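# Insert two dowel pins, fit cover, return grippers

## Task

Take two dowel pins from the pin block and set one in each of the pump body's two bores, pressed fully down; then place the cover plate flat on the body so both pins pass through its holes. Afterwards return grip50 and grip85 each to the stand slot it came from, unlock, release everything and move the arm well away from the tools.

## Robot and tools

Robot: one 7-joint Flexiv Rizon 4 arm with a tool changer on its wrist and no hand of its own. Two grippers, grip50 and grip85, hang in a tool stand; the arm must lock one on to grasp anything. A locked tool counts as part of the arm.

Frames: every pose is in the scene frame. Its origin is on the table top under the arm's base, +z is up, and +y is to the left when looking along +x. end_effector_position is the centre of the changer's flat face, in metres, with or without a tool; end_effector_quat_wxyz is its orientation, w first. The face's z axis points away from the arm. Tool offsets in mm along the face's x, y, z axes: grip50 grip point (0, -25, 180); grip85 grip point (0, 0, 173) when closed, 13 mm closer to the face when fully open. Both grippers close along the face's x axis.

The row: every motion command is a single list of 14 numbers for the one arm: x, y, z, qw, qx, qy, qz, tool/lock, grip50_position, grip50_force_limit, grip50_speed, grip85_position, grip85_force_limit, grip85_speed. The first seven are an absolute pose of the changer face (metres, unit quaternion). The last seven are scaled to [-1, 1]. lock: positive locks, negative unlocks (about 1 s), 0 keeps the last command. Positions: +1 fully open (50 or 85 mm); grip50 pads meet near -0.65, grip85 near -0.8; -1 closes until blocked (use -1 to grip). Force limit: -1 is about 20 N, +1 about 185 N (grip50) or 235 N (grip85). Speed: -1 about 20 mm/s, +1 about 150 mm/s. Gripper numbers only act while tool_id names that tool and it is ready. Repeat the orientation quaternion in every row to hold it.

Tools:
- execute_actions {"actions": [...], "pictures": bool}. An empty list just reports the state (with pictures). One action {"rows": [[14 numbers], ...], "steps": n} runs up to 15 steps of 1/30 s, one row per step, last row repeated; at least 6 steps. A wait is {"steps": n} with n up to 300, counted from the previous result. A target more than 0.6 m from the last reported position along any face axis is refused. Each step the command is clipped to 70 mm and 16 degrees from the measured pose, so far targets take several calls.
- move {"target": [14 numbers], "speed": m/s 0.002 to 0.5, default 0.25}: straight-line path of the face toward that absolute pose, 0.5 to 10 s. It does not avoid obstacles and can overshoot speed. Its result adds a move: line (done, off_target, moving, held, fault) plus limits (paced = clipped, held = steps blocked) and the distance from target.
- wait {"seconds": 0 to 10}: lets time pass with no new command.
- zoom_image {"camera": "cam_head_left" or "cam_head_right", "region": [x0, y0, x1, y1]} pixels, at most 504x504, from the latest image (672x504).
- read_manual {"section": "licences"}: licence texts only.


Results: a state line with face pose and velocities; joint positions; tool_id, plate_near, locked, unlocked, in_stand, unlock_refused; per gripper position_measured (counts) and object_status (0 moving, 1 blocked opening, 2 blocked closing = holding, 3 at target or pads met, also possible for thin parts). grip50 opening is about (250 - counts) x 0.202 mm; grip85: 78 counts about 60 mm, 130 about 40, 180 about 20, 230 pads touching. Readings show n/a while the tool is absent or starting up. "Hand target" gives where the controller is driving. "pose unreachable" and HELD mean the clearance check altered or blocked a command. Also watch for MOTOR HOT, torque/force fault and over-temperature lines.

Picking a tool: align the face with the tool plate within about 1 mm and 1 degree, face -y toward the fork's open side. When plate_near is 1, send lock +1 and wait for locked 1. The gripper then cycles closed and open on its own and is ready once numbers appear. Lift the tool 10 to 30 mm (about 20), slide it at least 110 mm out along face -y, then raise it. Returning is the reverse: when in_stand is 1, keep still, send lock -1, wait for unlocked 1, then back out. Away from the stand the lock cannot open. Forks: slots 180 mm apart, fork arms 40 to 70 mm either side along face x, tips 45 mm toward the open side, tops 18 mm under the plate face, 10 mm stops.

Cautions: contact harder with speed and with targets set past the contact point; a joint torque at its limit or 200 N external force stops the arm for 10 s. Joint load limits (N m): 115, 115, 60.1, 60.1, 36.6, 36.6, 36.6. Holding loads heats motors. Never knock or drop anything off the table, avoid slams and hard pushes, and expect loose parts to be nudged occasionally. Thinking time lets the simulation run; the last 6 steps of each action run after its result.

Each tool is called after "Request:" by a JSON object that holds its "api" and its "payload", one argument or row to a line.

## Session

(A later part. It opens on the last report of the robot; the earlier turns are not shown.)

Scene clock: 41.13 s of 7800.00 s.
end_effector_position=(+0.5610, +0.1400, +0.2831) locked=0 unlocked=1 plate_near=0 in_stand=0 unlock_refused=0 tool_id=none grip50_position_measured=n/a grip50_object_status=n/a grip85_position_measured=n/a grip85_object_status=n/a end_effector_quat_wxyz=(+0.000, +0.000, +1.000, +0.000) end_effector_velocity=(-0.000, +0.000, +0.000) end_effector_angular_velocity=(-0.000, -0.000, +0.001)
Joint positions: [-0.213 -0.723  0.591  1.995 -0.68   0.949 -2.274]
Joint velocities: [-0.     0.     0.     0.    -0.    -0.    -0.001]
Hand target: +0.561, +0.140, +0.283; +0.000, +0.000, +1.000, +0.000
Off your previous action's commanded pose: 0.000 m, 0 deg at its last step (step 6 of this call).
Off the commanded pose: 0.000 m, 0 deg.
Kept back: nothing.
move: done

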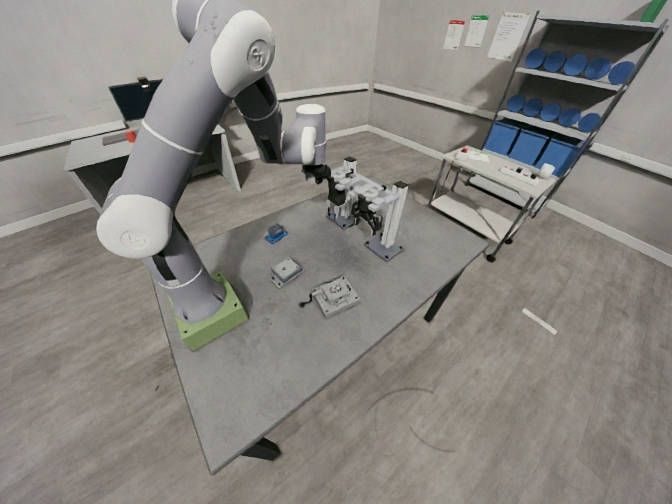

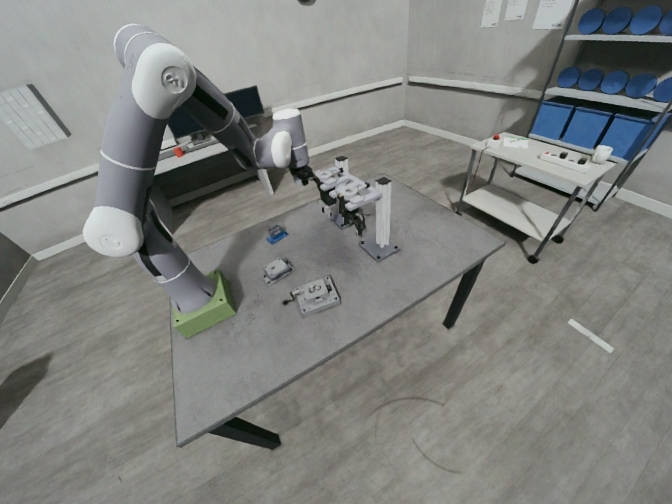

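Use execute_actions (no pictures) for steps.

Request:
{"api": "execute_actions", "payload": {
  "actions": [
    {"rows":[[0.5615,0.14,0.283,0,0,1,0,0,1,0,0,1,0,0],[0.562,0.14,0.283,0,0,1,0,0,1,0,0,1,0,0],[0.5625,0.14,0.283,0,0,1,0,0,1,0,0,1,0,0],[0.563,0.14,0.283,0,0,1,0,0,1,0,0,1,0,0],[0.5635,0.14,0.283,0,0,1,0,0,1,0,0,1,0,0],[0.564,0.14,0.283,0,0,1,0,0,1,0,0,1,0,0]]}
  ]
}}

Request:
{"api": "execute_actions", "payload": {
  "actions": [
    {"steps":15}
  ]
}}

Scene clock: 41.70 s of 7800.00 s.
end_effector_position=(+0.5641, +0.1400, +0.2831) locked=0 unlocked=1 plate_near=0 in_stand=0 unlock_refused=0 tool_id=none grip50_position_measured=n/a grip50_object_status=n/a grip85_position_measured=n/a grip85_object_status=n/a end_effector_quat_wxyz=(+0.000, +0.000, +1.000, +0.000) end_effector_velocity=(-0.000, +0.001, +0.000) end_effector_angular_velocity=(+0.001, +0.001, +0.002)
Joint positions: [-0.213 -0.728  0.591  1.985 -0.679  0.944 -2.278]
Joint velocities: [ 0.    -0.001  0.002 -0.     0.001 -0.001 -0.001]
Steps of this call (steps 1 to 8: nothing new was sent; steps 9 to 17: the first 9 steps of this action). Readings (end_effector_position | what the end effector reports):
9: (+0.5611, +0.1400, +0.2831) | locked=0 unlocked=1 plate_near=0 in_stand=0 unlock_refused=0 tool_id=none grip50_position_measured=n/a grip50_object_status=n/a grip85_position_measured=n/a grip85_object_status=n/a
10: (+0.5615, +0.1400, +0.2831) | locked=0 unlocked=1 plate_near=0 in_stand=0 unlock_refused=0 tool_id=none grip50_position_measured=n/a grip50_object_status=n/a grip85_position_measured=n/a grip85_object_status=n/a
12: (+0.5625, +0.1400, +0.2832) | locked=0 unlocked=1 plate_near=0 in_stand=0 unlock_refused=0 tool_id=none grip50_position_measured=n/a grip50_object_status=n/a grip85_position_measured=n/a grip85_object_status=n/a
16: (+0.5641, +0.1399, +0.2832) | locked=0 unlocked=1 plate_near=0 in_stand=0 unlock_refused=0 tool_id=none grip50_position_measured=n/a grip50_object_status=n/a grip85_position_measured=n/a grip85_object_status=n/a
17: the state above

Scene clock: 42.20 s of 7800.00 s.
end_effector_position=(+0.5641, +0.1400, +0.2832) locked=0 unlocked=1 plate_near=0 in_stand=0 unlock_refused=0 tool_id=none grip50_position_measured=n/a grip50_object_status=n/a grip85_position_measured=n/a grip85_object_status=n/a end_effector_quat_wxyz=(+0.000, +0.000, +1.000, +0.000) end_effector_velocity=(-0.000, -0.000, -0.000) end_effector_angular_velocity=(-0.000, +0.000, -0.000)
Joint positions: [-0.213 -0.728  0.592  1.985 -0.679  0.944 -2.278]
Joint velocities: [-0.  0. -0.  0.  0. -0. -0.]
Hand target: +0.564, +0.140, +0.283; +0.000, +0.000, +1.000, +0.000
Off the commanded pose: 0.000 m, 0 deg.
Kept back: nothing.
Steps of this call (steps 1 to 6: the last 6 steps of your previous action; steps 7 to 15: nothing new was sent). Readings (end_effector_position | what the end effector reports):
1: (+0.5641, +0.1400, +0.2831) | locked=0 unlocked=1 plate_near=0 in_stand=0 unlock_refused=0 tool_id=none grip50_position_measured=n/a grip50_object_status=n/a grip85_position_measured=n/a grip85_object_status=n/a
2: (+0.5641, +0.1400, +0.2832) | locked=0 unlocked=1 plate_near=0 in_stand=0 unlock_refused=0 tool_id=none grip50_position_measured=n/a grip50_object_status=n/a grip85_position_measured=n/a grip85_object_status=n/a
4: (+0.5641, +0.1400, +0.2832) | locked=0 unlocked=1 plate_near=0 in_stand=0 unlock_refused=0 tool_id=none grip50_position_measured=n/a grip50_object_status=n/a grip85_position_measured=n/a grip85_object_status=n/a
8: (+0.5641, +0.1400, +0.2832) | locked=0 unlocked=1 plate_near=0 in_stand=0 unlock_refused=0 tool_id=none grip50_position_measured=n/a grip50_object_status=n/a grip85_position_measured=n/a grip85_object_status=n/a
15: the state above

Request:
{"api": "execute_actions", "payload": {
  "actions": [
    {"rows":[[0.5645,0.14,0.283,0,0,1,0,0,1,0,0,1,0,0],[0.565,0.14,0.283,0,0,1,0,0,1,0,0,1,0,0],[0.5655,0.14,0.283,0,0,1,0,0,1,0,0,1,0,0],[0.566,0.14,0.283,0,0,1,0,0,1,0,0,1,0,0],[0.5665,0.14,0.283,0,0,1,0,0,1,0,0,1,0,0],[0.567,0.14,0.283,0,0,1,0,0,1,0,0,1,0,0]]}
  ]
}}

Scene clock: 42.67 s of 7800.00 s.
end_effector_position=(+0.5670, +0.1400, +0.2831) locked=0 unlocked=1 plate_near=0 in_stand=0 unlock_refused=0 tool_id=none grip50_position_measured=n/a grip50_object_status=n/a grip85_position_measured=n/a grip85_object_status=n/a end_effector_quat_wxyz=(+0.000, +0.000, +1.000, -0.000) end_effector_velocity=(-0.000, +0.000, -0.001) end_effector_angular_velocity=(+0.000, +0.001, +0.001)
Joint positions: [-0.212 -0.732  0.592  1.976 -0.678  0.939 -2.281]
Joint velocities: [ 0.    -0.001  0.001  0.     0.    -0.001 -0.001]
Steps of this call (steps 1 to 5: nothing new was sent; steps 6 to 14: the first 9 steps of this action). Readings (end_effector_position | what the end effector reports):
6: (+0.5641, +0.1400, +0.2832) | locked=0 unlocked=1 plate_near=0 in_stand=0 unlock_refused=0 tool_id=none grip50_position_measured=n/a grip50_object_status=n/a grip85_position_measured=n/a grip85_object_status=n/a
7: (+0.5645, +0.1400, +0.2831) | locked=0 unlocked=1 plate_near=0 in_stand=0 unlock_refused=0 tool_id=none grip50_position_measured=n/a grip50_object_status=n/a grip85_position_measured=n/a grip85_object_status=n/a
9: (+0.5655, +0.1400, +0.2832) | locked=0 unlocked=1 plate_near=0 in_stand=0 unlock_refused=0 tool_id=none grip50_position_measured=n/a grip50_object_status=n/a grip85_position_measured=n/a grip85_object_status=n/a
13: (+0.5670, +0.1400, +0.2831) | locked=0 unlocked=1 plate_near=0 in_stand=0 unlock_refused=0 tool_id=none grip50_position_measured=n/a grip50_object_status=n/a grip85_position_measured=n/a grip85_object_status=n/a
14: the state above

Request:
{"api": "execute_actions", "payload": {
  "actions": [
    {"rows":[[0.5675,0.14,0.283,0,0,1,0,0,1,0,0,1,0,0],[0.568,0.14,0.283,0,0,1,0,0,1,0,0,1,0,0],[0.5685,0.14,0.283,0,0,1,0,0,1,0,0,1,0,0],[0.569,0.14,0.283,0,0,1,0,0,1,0,0,1,0,0],[0.5695,0.14,0.283,0,0,1,0,0,1,0,0,1,0,0],[0.570,0.14,0.283,0,0,1,0,0,1,0,0,1,0,0]]}
  ]
}}

Scene clock: 43.17 s of 7800.00 s.
end_effector_position=(+0.5674, +0.1405, +0.2814) locked=0 unlocked=1 plate_near=0 in_stand=0 unlock_refused=0 tool_id=none grip50_position_measured=n/a grip50_object_status=n/a grip85_position_measured=n/a grip85_object_status=n/a end_effector_quat_wxyz=(-0.003, -0.001, +1.000, -0.001) end_effector_velocity=(-0.000, -0.000, -0.000) end_effector_angular_velocity=(-0.000, +0.001, -0.002)
Joint positions: [-0.211 -0.737  0.593  1.971 -0.676  0.931 -2.284]
Joint velocities: [ 0.    -0.    -0.     0.     0.001 -0.     0.001]
Off your previous action's commanded pose: 0.000 m, 0 deg at its last step (step 6 of this call).
Steps of this call (steps 1 to 6: the last 6 steps of your previous action; steps 7 to 15: the first 9 steps of this action). Readings (end_effector_position | what the end effector reports):
7: (+0.5670, +0.1400, +0.2831) | locked=0 unlocked=1 plate_near=0 in_stand=0 unlock_refused=0 tool_id=none grip50_position_measured=n/a grip50_object_status=n/a grip85_position_measured=n/a grip85_object_status=n/a
8: (+0.5671, +0.1401, +0.2829) | locked=0 unlocked=1 plate_near=0 in_stand=0 unlock_refused=0 tool_id=none grip50_position_measured=n/a grip50_object_status=n/a grip85_position_measured=n/a grip85_object_status=n/a
10: (+0.5673, +0.1402, +0.2824) | locked=0 unlocked=1 plate_near=0 in_stand=0 unlock_refused=0 tool_id=none grip50_position_measured=n/a grip50_object_status=n/a grip85_position_measured=n/a grip85_object_status=n/a
14: (+0.5674, +0.1405, +0.2814) | locked=0 unlocked=1 plate_near=0 in_stand=0 unlock_refused=0 tool_id=none grip50_position_measured=n/a grip50_object_status=n/a grip85_position_measured=n/a grip85_object_status=n/a
15: the state above

Request:
{"api": "move", "payload": {
  "target": [0.52,0.0,0.283,0,0.7071,0.7071,0,0,1,0,0,1,0,0]
}}

Request:
{"api": "move", "payload": {
  "target": [0.55,-0.152,0.283,0,1,0,0,0,1,0,0,1,0,0]
}}

Request:
{"api": "move", "payload": {
  "target": [0.558,-0.152,0.283,0,1,0,0,0,1,0,0,1,0,0],
  "speed": 0.004
}}

Scene clock: 46.90 s of 7800.00 s.
end_effector_position=(+0.5200, -0.0001, +0.2825) locked=0 unlocked=1 plate_near=0 in_stand=0 unlock_refused=0 tool_id=none grip50_position_measured=n/a grip50_object_status=n/a grip85_position_measured=n/a grip85_object_status=n/a end_effector_quat_wxyz=(+0.000, +0.707, +0.707, -0.000) end_effector_velocity=(-0.000, +0.000, -0.000) end_effector_angular_velocity=(-0.000, +0.000, +0.002)
Joint positions: [-0.179 -0.54   0.318  2.186 -0.364  1.111 -1.111]
Joint velocities: [ 0.    -0.    -0.     0.    -0.    -0.    -0.001]
Hand target: +0.520, +0.000, +0.283; +0.000, +0.707, +0.707, -0.000
Off your previous action's commanded pose: 0.003 m, 0 deg at its last step (step 6 of this call).
Off the commanded pose: 0.000 m, 0 deg.
Kept back: nothing.
move: done

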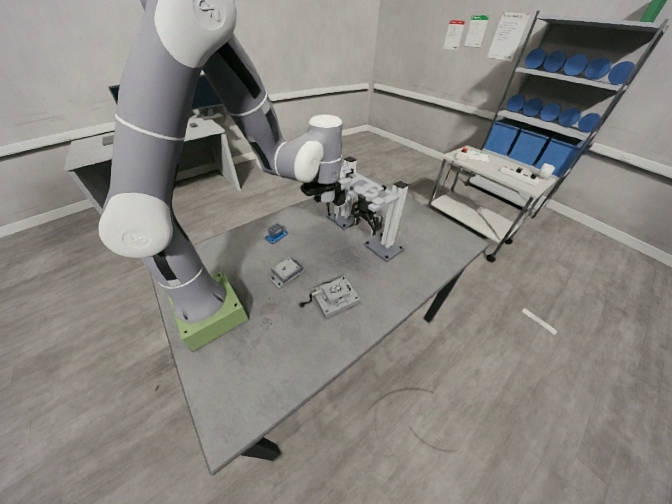

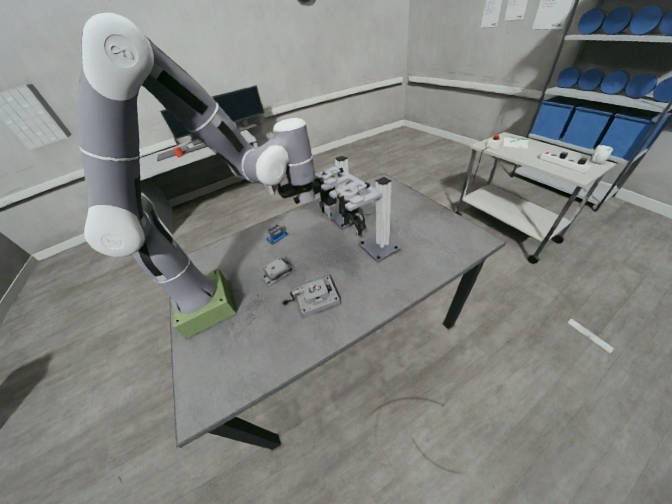

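Scene clock: 50.37 s of 7800.00 s.
end_effector_position=(+0.5501, -0.1520, +0.2830) locked=0 unlocked=1 plate_near=0 in_stand=0 unlock_refused=0 tool_id=none grip50_position_measured=n/a grip50_object_status=n/a grip85_position_measured=n/a grip85_object_status=n/a end_effector_quat_wxyz=(+0.000, +1.000, -0.000, +0.000) end_effector_velocity=(+0.000, +0.000, +0.000) end_effector_angular_velocity=(-0.000, -0.000, +0.000)
Joint positions: [-0.123 -0.575  0.016  2.021 -0.009  1.03  -0.067]
Joint velocities: [-0.  0.  0. -0. -0. -0.  0.]
Hand target: +0.550, -0.152, +0.283; -0.000, +1.000, -0.000, +0.000
Off the commanded pose: 0.000 m, 0 deg.
Kept back: nothing.
move: done

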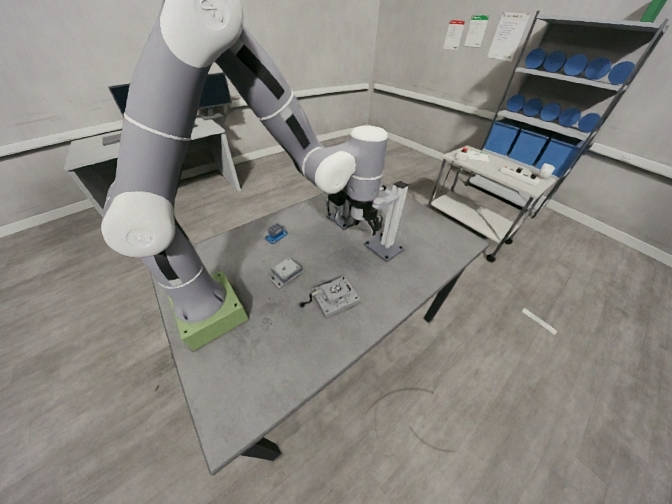

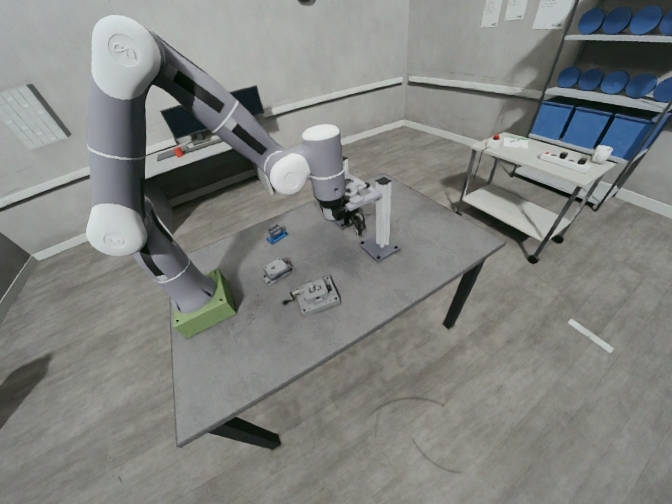

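Scene clock: 52.57 s of 7800.00 s.
end_effector_position=(+0.5580, -0.1520, +0.2832) locked=0 unlocked=1 plate_near=0 in_stand=0 unlock_refused=0 tool_id=none grip50_position_measured=n/a grip50_object_status=n/a grip85_position_measured=n/a grip85_object_status=n/a end_effector_quat_wxyz=(-0.000, +1.000, +0.000, +0.000) end_effector_velocity=(-0.000, -0.000, -0.000) end_effector_angular_velocity=(-0.000, +0.000, -0.001)
Joint positions: [-0.122 -0.586  0.016  1.996 -0.009  1.016 -0.066]
Joint velocities: [ 0.     0.    -0.     0.    -0.     0.     0.001]
Hand target: +0.558, -0.152, +0.283; -0.000, +1.000, -0.000, +0.000
Off the commanded pose: 0.000 m, 0 deg.
Kept back: nothing.
move: done

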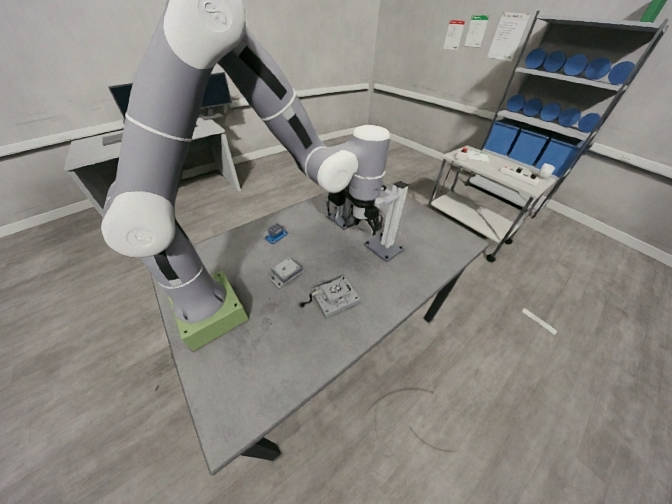

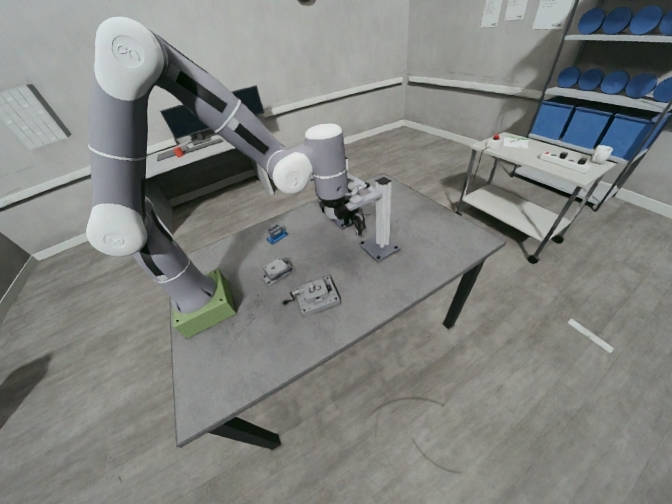

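Request:
{"api": "execute_actions", "payload": {
  "actions": [
    {"rows":[[0.559,-0.152,0.283,0,1,0,0,0,1,0,0,1,0,0],[0.560,-0.152,0.283,0,1,0,0,0,1,0,0,1,0,0],[0.561,-0.152,0.283,0,1,0,0,0,1,0,0,1,0,0],[0.562,-0.152,0.283,0,1,0,0,0,1,0,0,1,0,0]],"steps":12}
  ]
}}

Request:
{"api": "execute_actions", "payload": {
  "actions": [
    {"rows":[[0.563,-0.152,0.283,0,1,0,0,0,1,0,0,1,0,0],[0.564,-0.152,0.283,0,1,0,0,0,1,0,0,1,0,0],[0.565,-0.152,0.283,0,1,0,0,0,1,0,0,1,0,0],[0.566,-0.152,0.283,0,1,0,0,0,1,0,0,1,0,0]],"steps":12}
  ]
}}

Scene clock: 53.00 s of 7800.00 s.
end_effector_position=(+0.5620, -0.1521, +0.2832) locked=0 unlocked=1 plate_near=0 in_stand=0 unlock_refused=0 tool_id=none grip50_position_measured=n/a grip50_object_status=n/a grip85_position_measured=n/a grip85_object_status=n/a end_effector_quat_wxyz=(-0.000, +1.000, +0.000, +0.000) end_effector_velocity=(+0.004, +0.001, -0.000) end_effector_angular_velocity=(-0.000, -0.001, +0.002)
Joint positions: [-0.122 -0.592  0.016  1.984 -0.009  1.01  -0.066]
Joint velocities: [ 0.003 -0.006  0.    -0.01  -0.    -0.003  0.001]
Steps of this call (steps 1 to 7: nothing new was sent; steps 8 to 13: the first 6 steps of this action). Readings (end_effector_position | what the end effector reports):
8: (+0.5582, -0.1520, +0.2832) | locked=0 unlocked=1 plate_near=0 in_stand=0 unlock_refused=0 tool_id=none grip50_position_measured=n/a grip50_object_status=n/a grip85_position_measured=n/a grip85_object_status=n/a
9: (+0.5588, -0.1521, +0.2831) | locked=0 unlocked=1 plate_near=0 in_stand=0 unlock_refused=0 tool_id=none grip50_position_measured=n/a grip50_object_status=n/a grip85_position_measured=n/a grip85_object_status=n/a
11: (+0.5607, -0.1521, +0.2832) | locked=0 unlocked=1 plate_near=0 in_stand=0 unlock_refused=0 tool_id=none grip50_position_measured=n/a grip50_object_status=n/a grip85_position_measured=n/a grip85_object_status=n/a
13: the state above

Scene clock: 53.40 s of 7800.00 s.
end_effector_position=(+0.5660, -0.1521, +0.2832) locked=0 unlocked=1 plate_near=0 in_stand=0 unlock_refused=0 tool_id=none grip50_position_measured=n/a grip50_object_status=n/a grip85_position_measured=n/a grip85_object_status=n/a end_effector_quat_wxyz=(-0.000, +1.000, +0.000, +0.000) end_effector_velocity=(+0.004, +0.001, +0.000) end_effector_angular_velocity=(+0.001, -0.002, +0.001)
Joint positions: [-0.121 -0.598  0.016  1.972 -0.009  1.003 -0.065]
Joint velocities: [ 0.003 -0.005  0.    -0.01   0.001 -0.003  0.001]
Off your previous action's commanded pose: 0.000 m, 0 deg at its last step (step 6 of this call).
Steps of this call (steps 1 to 6: the last 6 steps of your previous action; steps 7 to 12: the first 6 steps of this action). Readings (end_effector_position | what the end effector reports):
7: (+0.5622, -0.1520, +0.2832) | locked=0 unlocked=1 plate_near=0 in_stand=0 unlock_refused=0 tool_id=none grip50_position_measured=n/a grip50_object_status=n/a grip85_position_measured=n/a grip85_object_status=n/a
8: (+0.5628, -0.1521, +0.2831) | locked=0 unlocked=1 plate_near=0 in_stand=0 unlock_refused=0 tool_id=none grip50_position_measured=n/a grip50_object_status=n/a grip85_position_measured=n/a grip85_object_status=n/a
10: (+0.5647, -0.1521, +0.2832) | locked=0 unlocked=1 plate_near=0 in_stand=0 unlock_refused=0 tool_id=none grip50_position_measured=n/a grip50_object_status=n/a grip85_position_measured=n/a grip85_object_status=n/a
12: the state above

Request:
{"api": "execute_actions", "payload": {
  "actions": [
    {"rows":[[0.567,-0.152,0.283,0,1,0,0,0,1,0,0,1,0,0],[0.568,-0.152,0.283,0,1,0,0,0,1,0,0,1,0,0],[0.569,-0.152,0.283,0,1,0,0,0,1,0,0,1,0,0],[0.570,-0.152,0.283,0,1,0,0,0,1,0,0,1,0,0]],"steps":13}
  ]
}}

Scene clock: 53.83 s of 7800.00 s.
end_effector_position=(+0.5701, -0.1520, +0.2832) locked=0 unlocked=1 plate_near=0 in_stand=0 unlock_refused=0 tool_id=none grip50_position_measured=n/a grip50_object_status=n/a grip85_position_measured=n/a grip85_object_status=n/a end_effector_quat_wxyz=(-0.000, +1.000, +0.000, +0.000) end_effector_velocity=(-0.000, +0.001, -0.001) end_effector_angular_velocity=(+0.000, +0.002, +0.002)
Joint positions: [-0.12  -0.604  0.016  1.959 -0.009  0.997 -0.064]
Joint velocities: [ 0.001 -0.001  0.     0.    -0.    -0.001 -0.001]
Off your previous action's commanded pose: 0.000 m, 0 deg at its last step (step 6 of this call).
Steps of this call (steps 1 to 6: the last 6 steps of your previous action; steps 7 to 13: the first 7 steps of this action). Readings (end_effector_position | what the end effector reports):
7: (+0.5662, -0.1520, +0.2832) | locked=0 unlocked=1 plate_near=0 in_stand=0 unlock_refused=0 tool_id=none grip50_position_measured=n/a grip50_object_status=n/a grip85_position_measured=n/a grip85_object_status=n/a
8: (+0.5668, -0.1521, +0.2831) | locked=0 unlocked=1 plate_near=0 in_stand=0 unlock_refused=0 tool_id=none grip50_position_measured=n/a grip50_object_status=n/a grip85_position_measured=n/a grip85_object_status=n/a
10: (+0.5687, -0.1521, +0.2832) | locked=0 unlocked=1 plate_near=0 in_stand=0 unlock_refused=0 tool_id=none grip50_position_measured=n/a grip50_object_status=n/a grip85_position_measured=n/a grip85_object_status=n/a
13: the state above

Request:
{"api": "execute_actions", "payload": {
  "actions": [
    {"rows":[[0.571,-0.152,0.283,0,1,0,0,0,1,0,0,1,0,0],[0.572,-0.152,0.283,0,1,0,0,0,1,0,0,1,0,0],[0.573,-0.152,0.283,0,1,0,0,0,1,0,0,1,0,0],[0.574,-0.152,0.283,0,1,0,0,0,1,0,0,1,0,0]],"steps":13}
  ]
}}

Scene clock: 54.27 s of 7800.00 s.
end_effector_position=(+0.5741, -0.1520, +0.2832) locked=0 unlocked=1 plate_near=0 in_stand=0 unlock_refused=0 tool_id=none grip50_position_measured=n/a grip50_object_status=n/a grip85_position_measured=n/a grip85_object_status=n/a end_effector_quat_wxyz=(-0.000, +1.000, +0.000, +0.000) end_effector_velocity=(-0.000, +0.000, -0.001) end_effector_angular_velocity=(+0.000, +0.002, +0.001)
Joint positions: [-0.12  -0.61   0.016  1.946 -0.009  0.99  -0.064]
Joint velocities: [ 0.001 -0.001  0.     0.     0.    -0.001 -0.   ]
Off your previous action's commanded pose: 0.000 m, 0 deg at its last step (step 6 of this call).
Steps of this call (steps 1 to 6: the last 6 steps of your previous action; steps 7 to 13: the first 7 steps of this action). Readings (end_effector_position | what the end effector reports):
7: (+0.5702, -0.1520, +0.2832) | locked=0 unlocked=1 plate_near=0 in_stand=0 unlock_refused=0 tool_id=none grip50_position_measured=n/a grip50_object_status=n/a grip85_position_measured=n/a grip85_object_status=n/a
8: (+0.5708, -0.1521, +0.2831) | locked=0 unlocked=1 plate_near=0 in_stand=0 unlock_refused=0 tool_id=none grip50_position_measured=n/a grip50_object_status=n/a grip85_position_measured=n/a grip85_object_status=n/a
10: (+0.5727, -0.1521, +0.2832) | locked=0 unlocked=1 plate_near=0 in_stand=0 unlock_refused=0 tool_id=none grip50_position_measured=n/a grip50_object_status=n/a grip85_position_measured=n/a grip85_object_status=n/a
13: the state above

Request:
{"api": "execute_actions", "payload": {
  "actions": [
    {"rows":[[0.575,-0.152,0.283,0,1,0,0,0,1,0,0,1,0,0],[0.576,-0.152,0.283,0,1,0,0,0,1,0,0,1,0,0],[0.577,-0.152,0.283,0,1,0,0,0,1,0,0,1,0,0],[0.578,-0.152,0.283,0,1,0,0,0,1,0,0,1,0,0]],"steps":13}
  ]
}}

Scene clock: 54.70 s of 7800.00 s.
end_effector_position=(+0.5775, -0.1521, +0.2827) locked=0 unlocked=1 plate_near=0 in_stand=0 unlock_refused=0 tool_id=none grip50_position_measured=n/a grip50_object_status=n/a grip85_position_measured=n/a grip85_object_status=n/a end_effector_quat_wxyz=(-0.000, +1.000, -0.000, -0.001) end_effector_velocity=(-0.000, -0.000, -0.000) end_effector_angular_velocity=(-0.000, +0.000, -0.001)
Joint positions: [-0.119 -0.617  0.016  1.934 -0.009  0.983 -0.063]
Joint velocities: [ 0.001 -0.001 -0.001 -0.     0.001  0.     0.   ]
Off your previous action's commanded pose: 0.000 m, 0 deg at its last step (step 6 of this call).
Steps of this call (steps 1 to 6: the last 6 steps of your previous action; steps 7 to 13: the first 7 steps of this action). Readings (end_effector_position | what the end effector reports):
7: (+0.5742, -0.1520, +0.2832) | locked=0 unlocked=1 plate_near=0 in_stand=0 unlock_refused=0 tool_id=none grip50_position_measured=n/a grip50_object_status=n/a grip85_position_measured=n/a grip85_object_status=n/a
8: (+0.5748, -0.1521, +0.2831) | locked=0 unlocked=1 plate_near=0 in_stand=0 unlock_refused=0 tool_id=none grip50_position_measured=n/a grip50_object_status=n/a grip85_position_measured=n/a grip85_object_status=n/a
10: (+0.5767, -0.1521, +0.2832) | locked=0 unlocked=1 plate_near=0 in_stand=0 unlock_refused=0 tool_id=none grip50_position_measured=n/a grip50_object_status=n/a grip85_position_measured=n/a grip85_object_status=n/a
13: the state above

Request:
{"api": "move", "payload": {
  "target": [0.54,-0.152,0.34,0,1,0,0,0,1,0,0,1,0,0]
}}

Request:
{"api": "move", "payload": {
  "target": [0.6456,0.084,0.335,0,0.6945,0.7195,0,0,1,0,0,1,0,0]
}}

Request:
{"api": "move", "payload": {
  "target": [0.6456,0.084,0.311,0,0.6945,0.7195,0,0,1,0,0,1,0,0],
  "speed": 0.01
}}

Scene clock: 55.80 s of 7800.00 s.
end_effector_position=(+0.5400, -0.1521, +0.3401) locked=0 unlocked=1 plate_near=0 in_stand=0 unlock_refused=0 tool_id=none grip50_position_measured=n/a grip50_object_status=n/a grip85_position_measured=n/a grip85_object_status=n/a end_effector_quat_wxyz=(+0.000, +1.000, -0.000, +0.000) end_effector_velocity=(-0.000, +0.000, -0.001) end_effector_angular_velocity=(+0.000, +0.002, -0.001)
Joint positions: [-0.131 -0.437  0.023  2.039 -0.009  0.91  -0.068]
Joint velocities: [-0.    -0.002  0.    -0.     0.     0.     0.   ]
Hand target: +0.540, -0.152, +0.340; +0.000, +1.000, +0.000, -0.000
Off your previous action's commanded pose: 0.001 m, 0 deg at its last step (step 6 of this call).
Off the commanded pose: 0.000 m, 0 deg.
Kept back: nothing.
move: done

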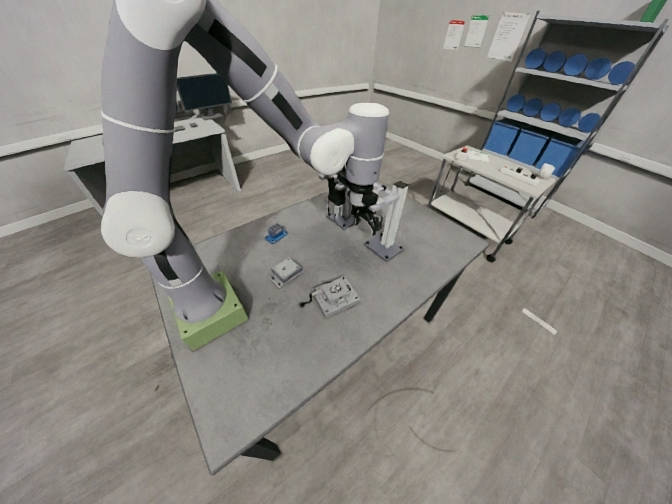

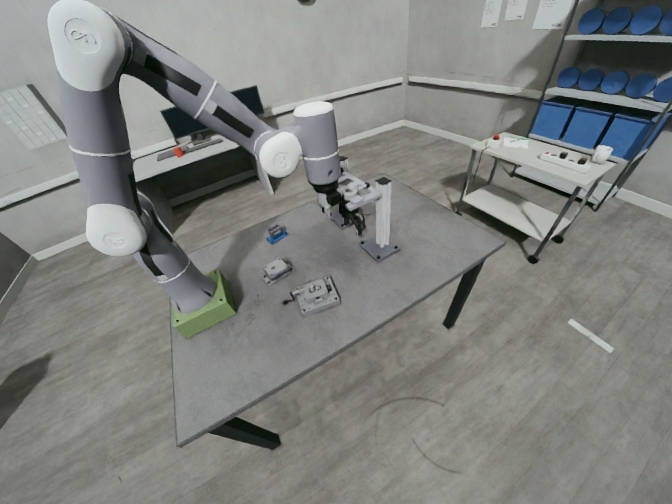

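Scene clock: 59.33 s of 7800.00 s.
end_effector_position=(+0.6455, +0.0841, +0.3356) locked=0 unlocked=1 plate_near=0 in_stand=0 unlock_refused=0 tool_id=none grip50_position_measured=n/a grip50_object_status=n/a grip85_position_measured=n/a grip85_object_status=n/a end_effector_quat_wxyz=(-0.001, +0.694, +0.720, +0.000) end_effector_velocity=(-0.000, -0.000, -0.000) end_effector_angular_velocity=(-0.000, +0.000, -0.001)
Joint positions: [-0.042 -0.658  0.351  1.743 -0.296  0.783 -1.12 ]
Joint velocities: [-0.    -0.    -0.     0.     0.    -0.     0.001]
Hand target: +0.645, +0.084, +0.336; -0.001, +0.695, +0.719, +0.000
Off the commanded pose: 0.001 m, 0 deg.
Kept back: nothing.
move: done

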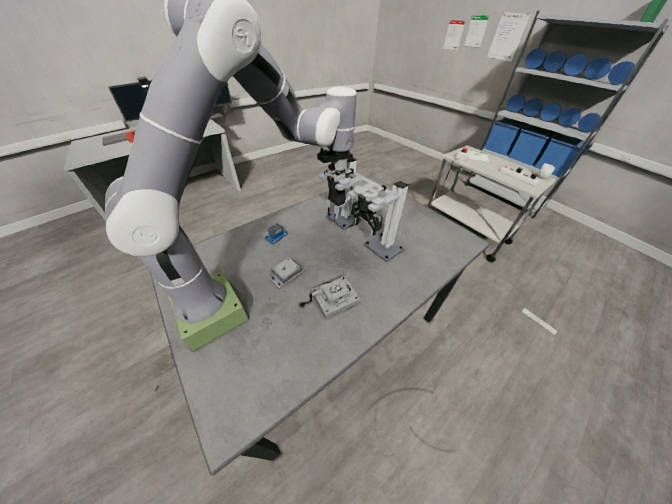

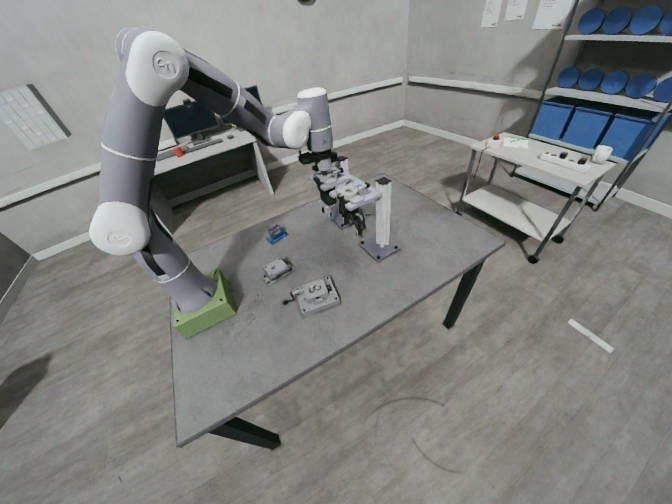

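Scene clock: 62.00 s of 7800.00 s.
end_effector_position=(+0.6470, +0.0844, +0.3138) locked=0 unlocked=1 plate_near=0 in_stand=0 unlock_refused=0 tool_id=none grip50_position_measured=n/a grip50_object_status=n/a grip85_position_measured=n/a grip85_object_status=n/a end_effector_quat_wxyz=(+0.002, +0.694, +0.720, +0.002) end_effector_velocity=(-0.000, +0.000, +0.000) end_effector_angular_velocity=(+0.000, +0.000, -0.001)
Joint positions: [-0.028 -0.693  0.33   1.753 -0.311  0.835 -1.111]
Joint velocities: [ 0.  0. -0. -0.  0. -0.  0.]
Hand target: +0.646, +0.084, +0.311; -0.000, +0.695, +0.719, +0.000
Off the commanded pose: 0.003 m, 0 deg.
Kept back: nothing.
move: done

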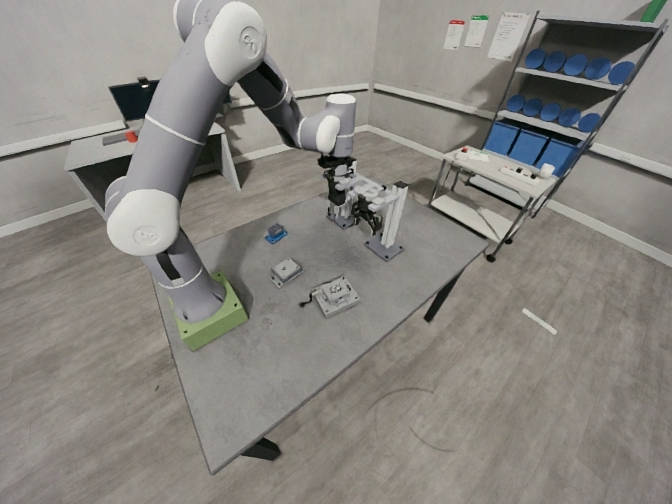

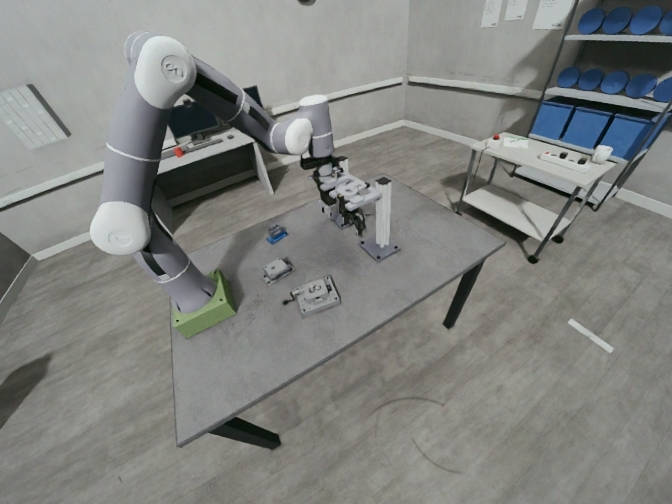

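Request:
{"api": "move", "payload": {
  "target": [0.639,0.084,0.312,0,0.6945,0.7195,0,0,1,0,0,1,0,0],
  "speed": 0.002
}}

Request:
{"api": "zoom_image", "payload": {
  "camera": "cam_head_left",
  "region": [315, 155, 365, 195]
}}

Request:
{"api": "zoom_image", "payload": {
  "camera": "cam_head_right",
  "region": [300, 155, 350, 195]
}}

Scene clock: 66.53 s of 7800.00 s.
end_effector_position=(+0.6402, +0.0843, +0.3139) locked=0 unlocked=1 plate_near=0 in_stand=0 unlock_refused=0 tool_id=none grip50_position_measured=n/a grip50_object_status=n/a grip85_position_measured=n/a grip85_object_status=n/a end_effector_quat_wxyz=(+0.001, +0.694, +0.720, +0.002) end_effector_velocity=(+0.000, +0.000, +0.000) end_effector_angular_velocity=(+0.000, -0.000, -0.001)
Joint positions: [-0.03  -0.682  0.332  1.775 -0.311  0.844 -1.106]
Joint velocities: [-0.    -0.     0.    -0.    -0.     0.     0.001]
Hand target: +0.639, +0.084, +0.312; +0.000, +0.694, +0.719, -0.000
Off the commanded pose: 0.002 m, 0 deg.
Kept back: nothing.
move: done

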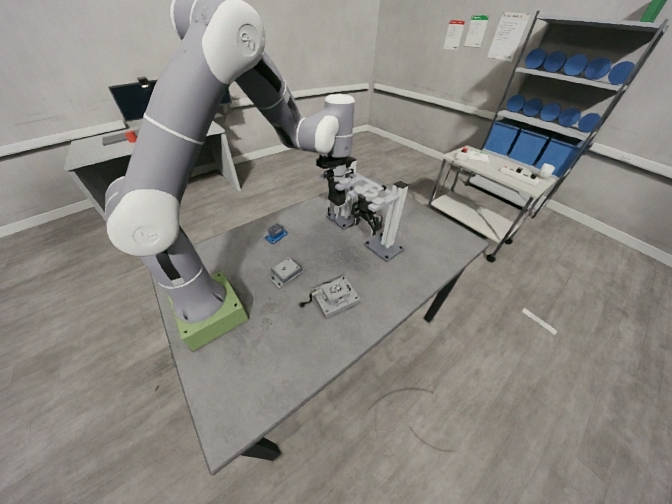

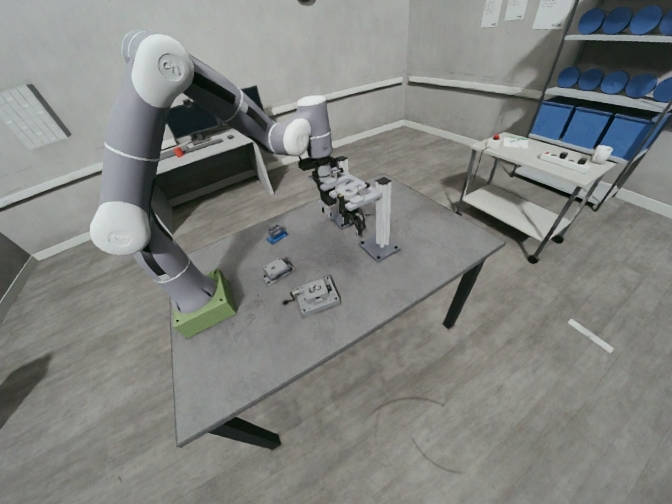

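Region (315, 155, 365, 195) of cam_head_left's 672x504 image, scaled by 10.080, with more detail than that image has; it fills the top 403 rows of this view, and the rest is white.

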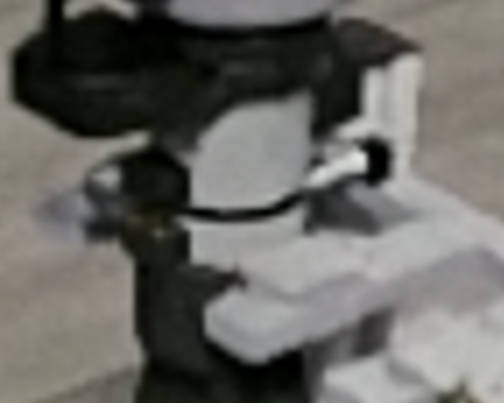

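Region (300, 155, 350, 195) of cam_head_right's 672x504 image, scaled by 10.080, with more detail than that image has; it fills the top 403 rows of this view, and the rest is white.

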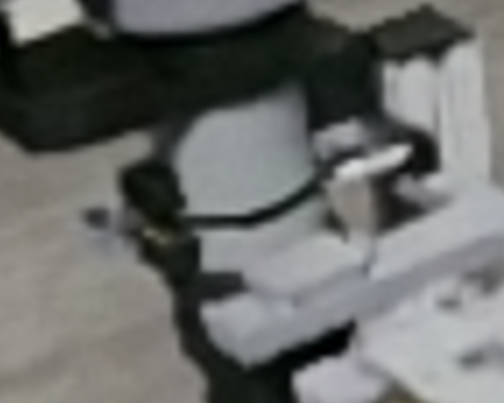

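Request:
{"api": "move", "payload": {
  "target": [0.6445,0.084,0.3125,0,0.6945,0.7195,0,0,1,0,0,1,0,0],
  "speed": 0.004
}}

Request:
{"api": "move", "payload": {
  "target": [0.6445,0.090,0.312,0,0.6945,0.7195,0,0,1,0,0,1,0,0],
  "speed": 0.002
}}

Request:
{"api": "zoom_image", "payload": {
  "camera": "cam_head_left",
  "region": [315, 155, 365, 195]
}}

Request:
{"api": "zoom_image", "payload": {
  "camera": "cam_head_right",
  "region": [300, 155, 350, 195]
}}

Scene clock: 68.27 s of 7800.00 s.
end_effector_position=(+0.6452, +0.0843, +0.3140) locked=0 unlocked=1 plate_near=0 in_stand=0 unlock_refused=0 tool_id=none grip50_position_measured=n/a grip50_object_status=n/a grip85_position_measured=n/a grip85_object_status=n/a end_effector_quat_wxyz=(+0.001, +0.695, +0.719, +0.001) end_effector_velocity=(+0.000, +0.000, +0.000) end_effector_angular_velocity=(+0.000, -0.000, -0.000)
Joint positions: [-0.03  -0.691  0.333  1.757 -0.311  0.834 -1.109]
Joint velocities: [-0.  0.  0. -0.  0.  0.  0.]
Hand target: +0.645, +0.084, +0.313; -0.000, +0.695, +0.719, +0.000
Off the commanded pose: 0.002 m, 0 deg.
Kept back: nothing.
move: done

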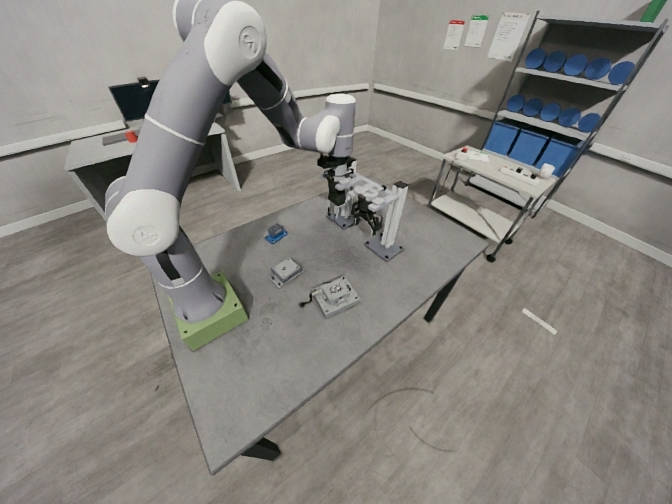

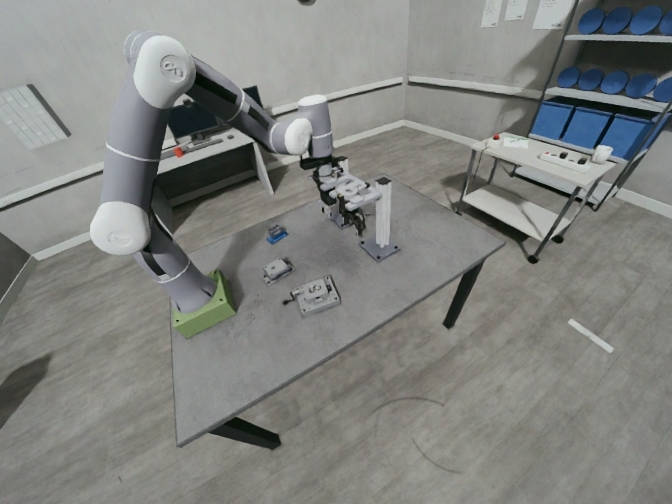

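Scene clock: 71.53 s of 7800.00 s.
end_effector_position=(+0.6450, +0.0901, +0.3130) locked=0 unlocked=1 plate_near=0 in_stand=0 unlock_refused=0 tool_id=none grip50_position_measured=n/a grip50_object_status=n/a grip85_position_measured=n/a grip85_object_status=n/a end_effector_quat_wxyz=(+0.001, +0.694, +0.720, +0.001) end_effector_velocity=(+0.000, -0.000, +0.000) end_effector_angular_velocity=(-0.001, -0.001, +0.000)
Joint positions: [-0.02  -0.693  0.332  1.755 -0.311  0.833 -1.101]
Joint velocities: [ 0.     0.001 -0.     0.    -0.001 -0.     0.   ]
Hand target: +0.645, +0.090, +0.312; -0.000, +0.694, +0.719, +0.000
Off the commanded pose: 0.001 m, 0 deg.
Kept back: nothing.
move: done

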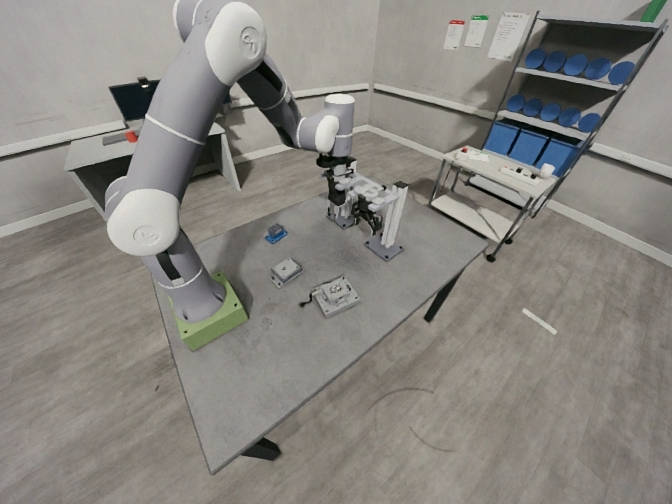

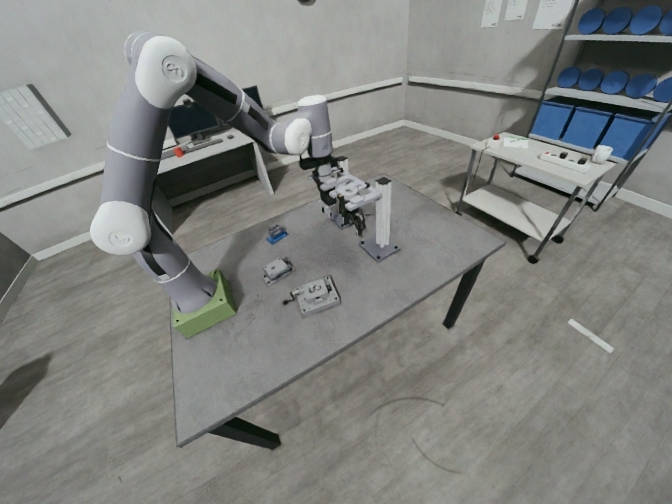

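Region (315, 155, 365, 195) of cam_head_left's 672x504 image, scaled by 10.080, with more detail than that image has; it fills the top 403 rows of this view, and the rest is white.

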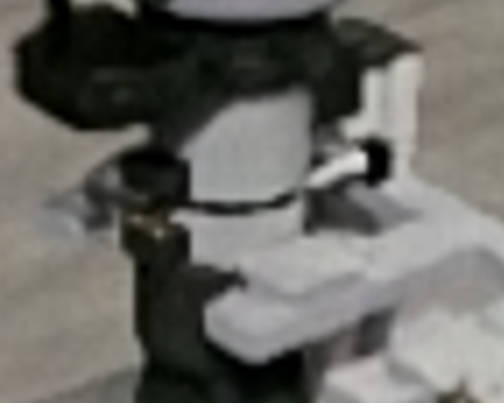

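Region (300, 155, 350, 195) of cam_head_right's 672x504 image, scaled by 10.080, with more detail than that image has; it fills the top 403 rows of this view, and the rest is white.

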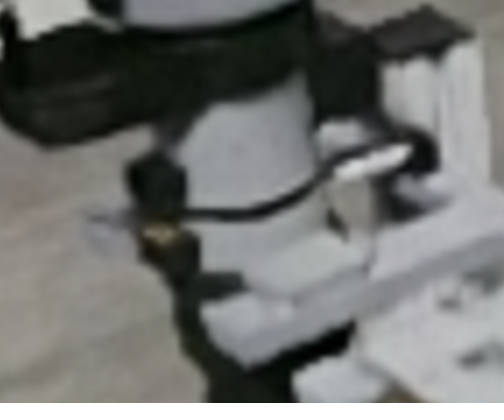

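Request:
{"api": "move", "payload": {
  "target": [0.645,0.091,0.310,0,0.6945,0.7195,0,0,1,0,0,1,0,0],
  "speed": 0.002
}}

Scene clock: 73.57 s of 7800.00 s.
end_effector_position=(+0.6449, +0.0910, +0.3101) locked=0 unlocked=1 plate_near=0 in_stand=0 unlock_refused=0 tool_id=none grip50_position_measured=n/a grip50_object_status=n/a grip85_position_measured=n/a grip85_object_status=n/a end_effector_quat_wxyz=(-0.000, +0.694, +0.720, -0.000) end_effector_velocity=(-0.000, -0.000, -0.000) end_effector_angular_velocity=(-0.000, +0.001, +0.001)
Joint positions: [-0.017 -0.698  0.329  1.754 -0.311  0.835 -1.099]
Joint velocities: [ 0.    -0.    -0.     0.     0.    -0.    -0.001]
Hand target: +0.645, +0.091, +0.310; -0.000, +0.695, +0.719, +0.000
Off the commanded pose: 0.000 m, 0 deg.
Kept back: nothing.
move: done

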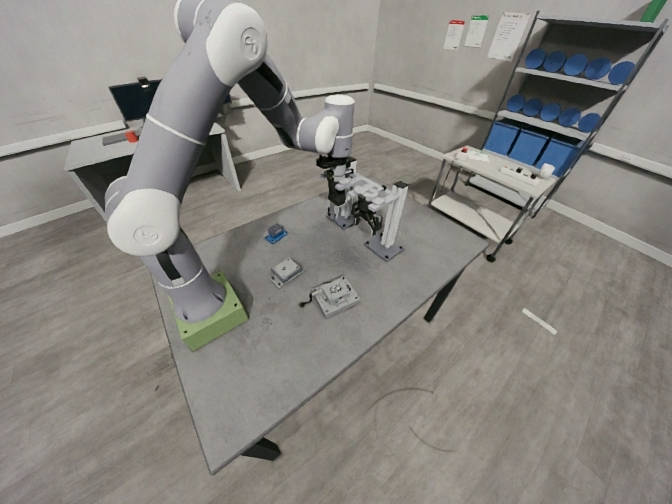

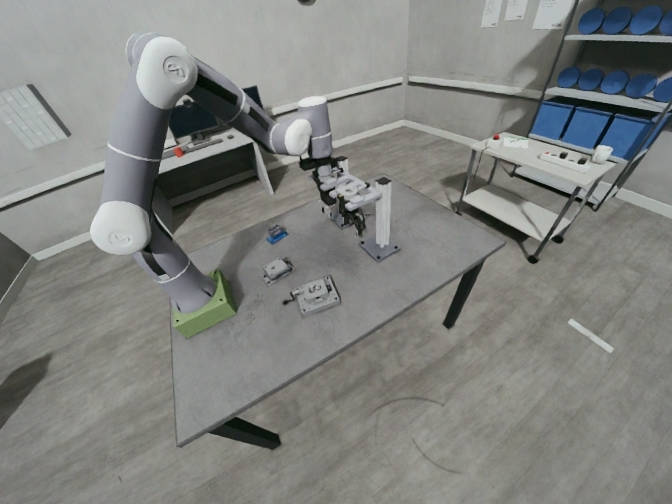

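Request:
{"api": "move", "payload": {
  "target": [0.645,0.091,0.307,0,0.6945,0.7195,0,0,1,0,0,1,0,0],
  "speed": 0.002
}}

Scene clock: 75.57 s of 7800.00 s.
end_effector_position=(+0.6450, +0.0910, +0.3071) locked=0 unlocked=1 plate_near=0 in_stand=1 unlock_refused=0 tool_id=none grip50_position_measured=n/a grip50_object_status=n/a grip85_position_measured=n/a grip85_object_status=n/a end_effector_quat_wxyz=(+0.000, +0.694, +0.720, -0.000) end_effector_velocity=(+0.000, +0.000, +0.000) end_effector_angular_velocity=(-0.000, -0.000, +0.000)
Joint positions: [-0.014 -0.703  0.325  1.755 -0.311  0.842 -1.099]
Joint velocities: [ 0.  0. -0. -0. -0. -0.  0.]
Hand target: +0.645, +0.091, +0.307; -0.000, +0.695, +0.719, +0.000
Off the commanded pose: 0.000 m, 0 deg.
Kept back: nothing.
move: done

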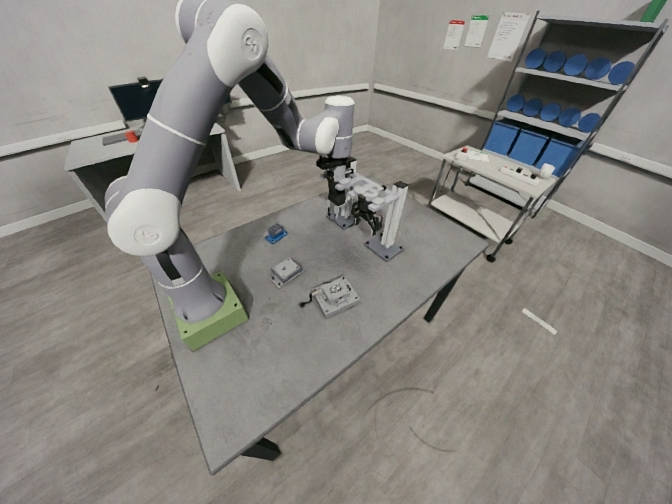

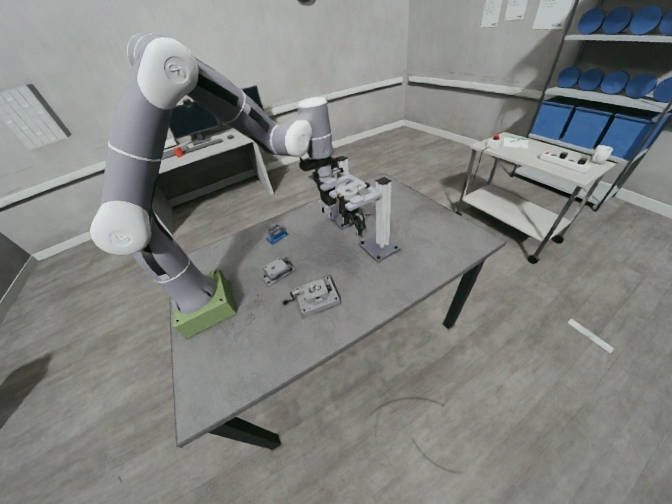

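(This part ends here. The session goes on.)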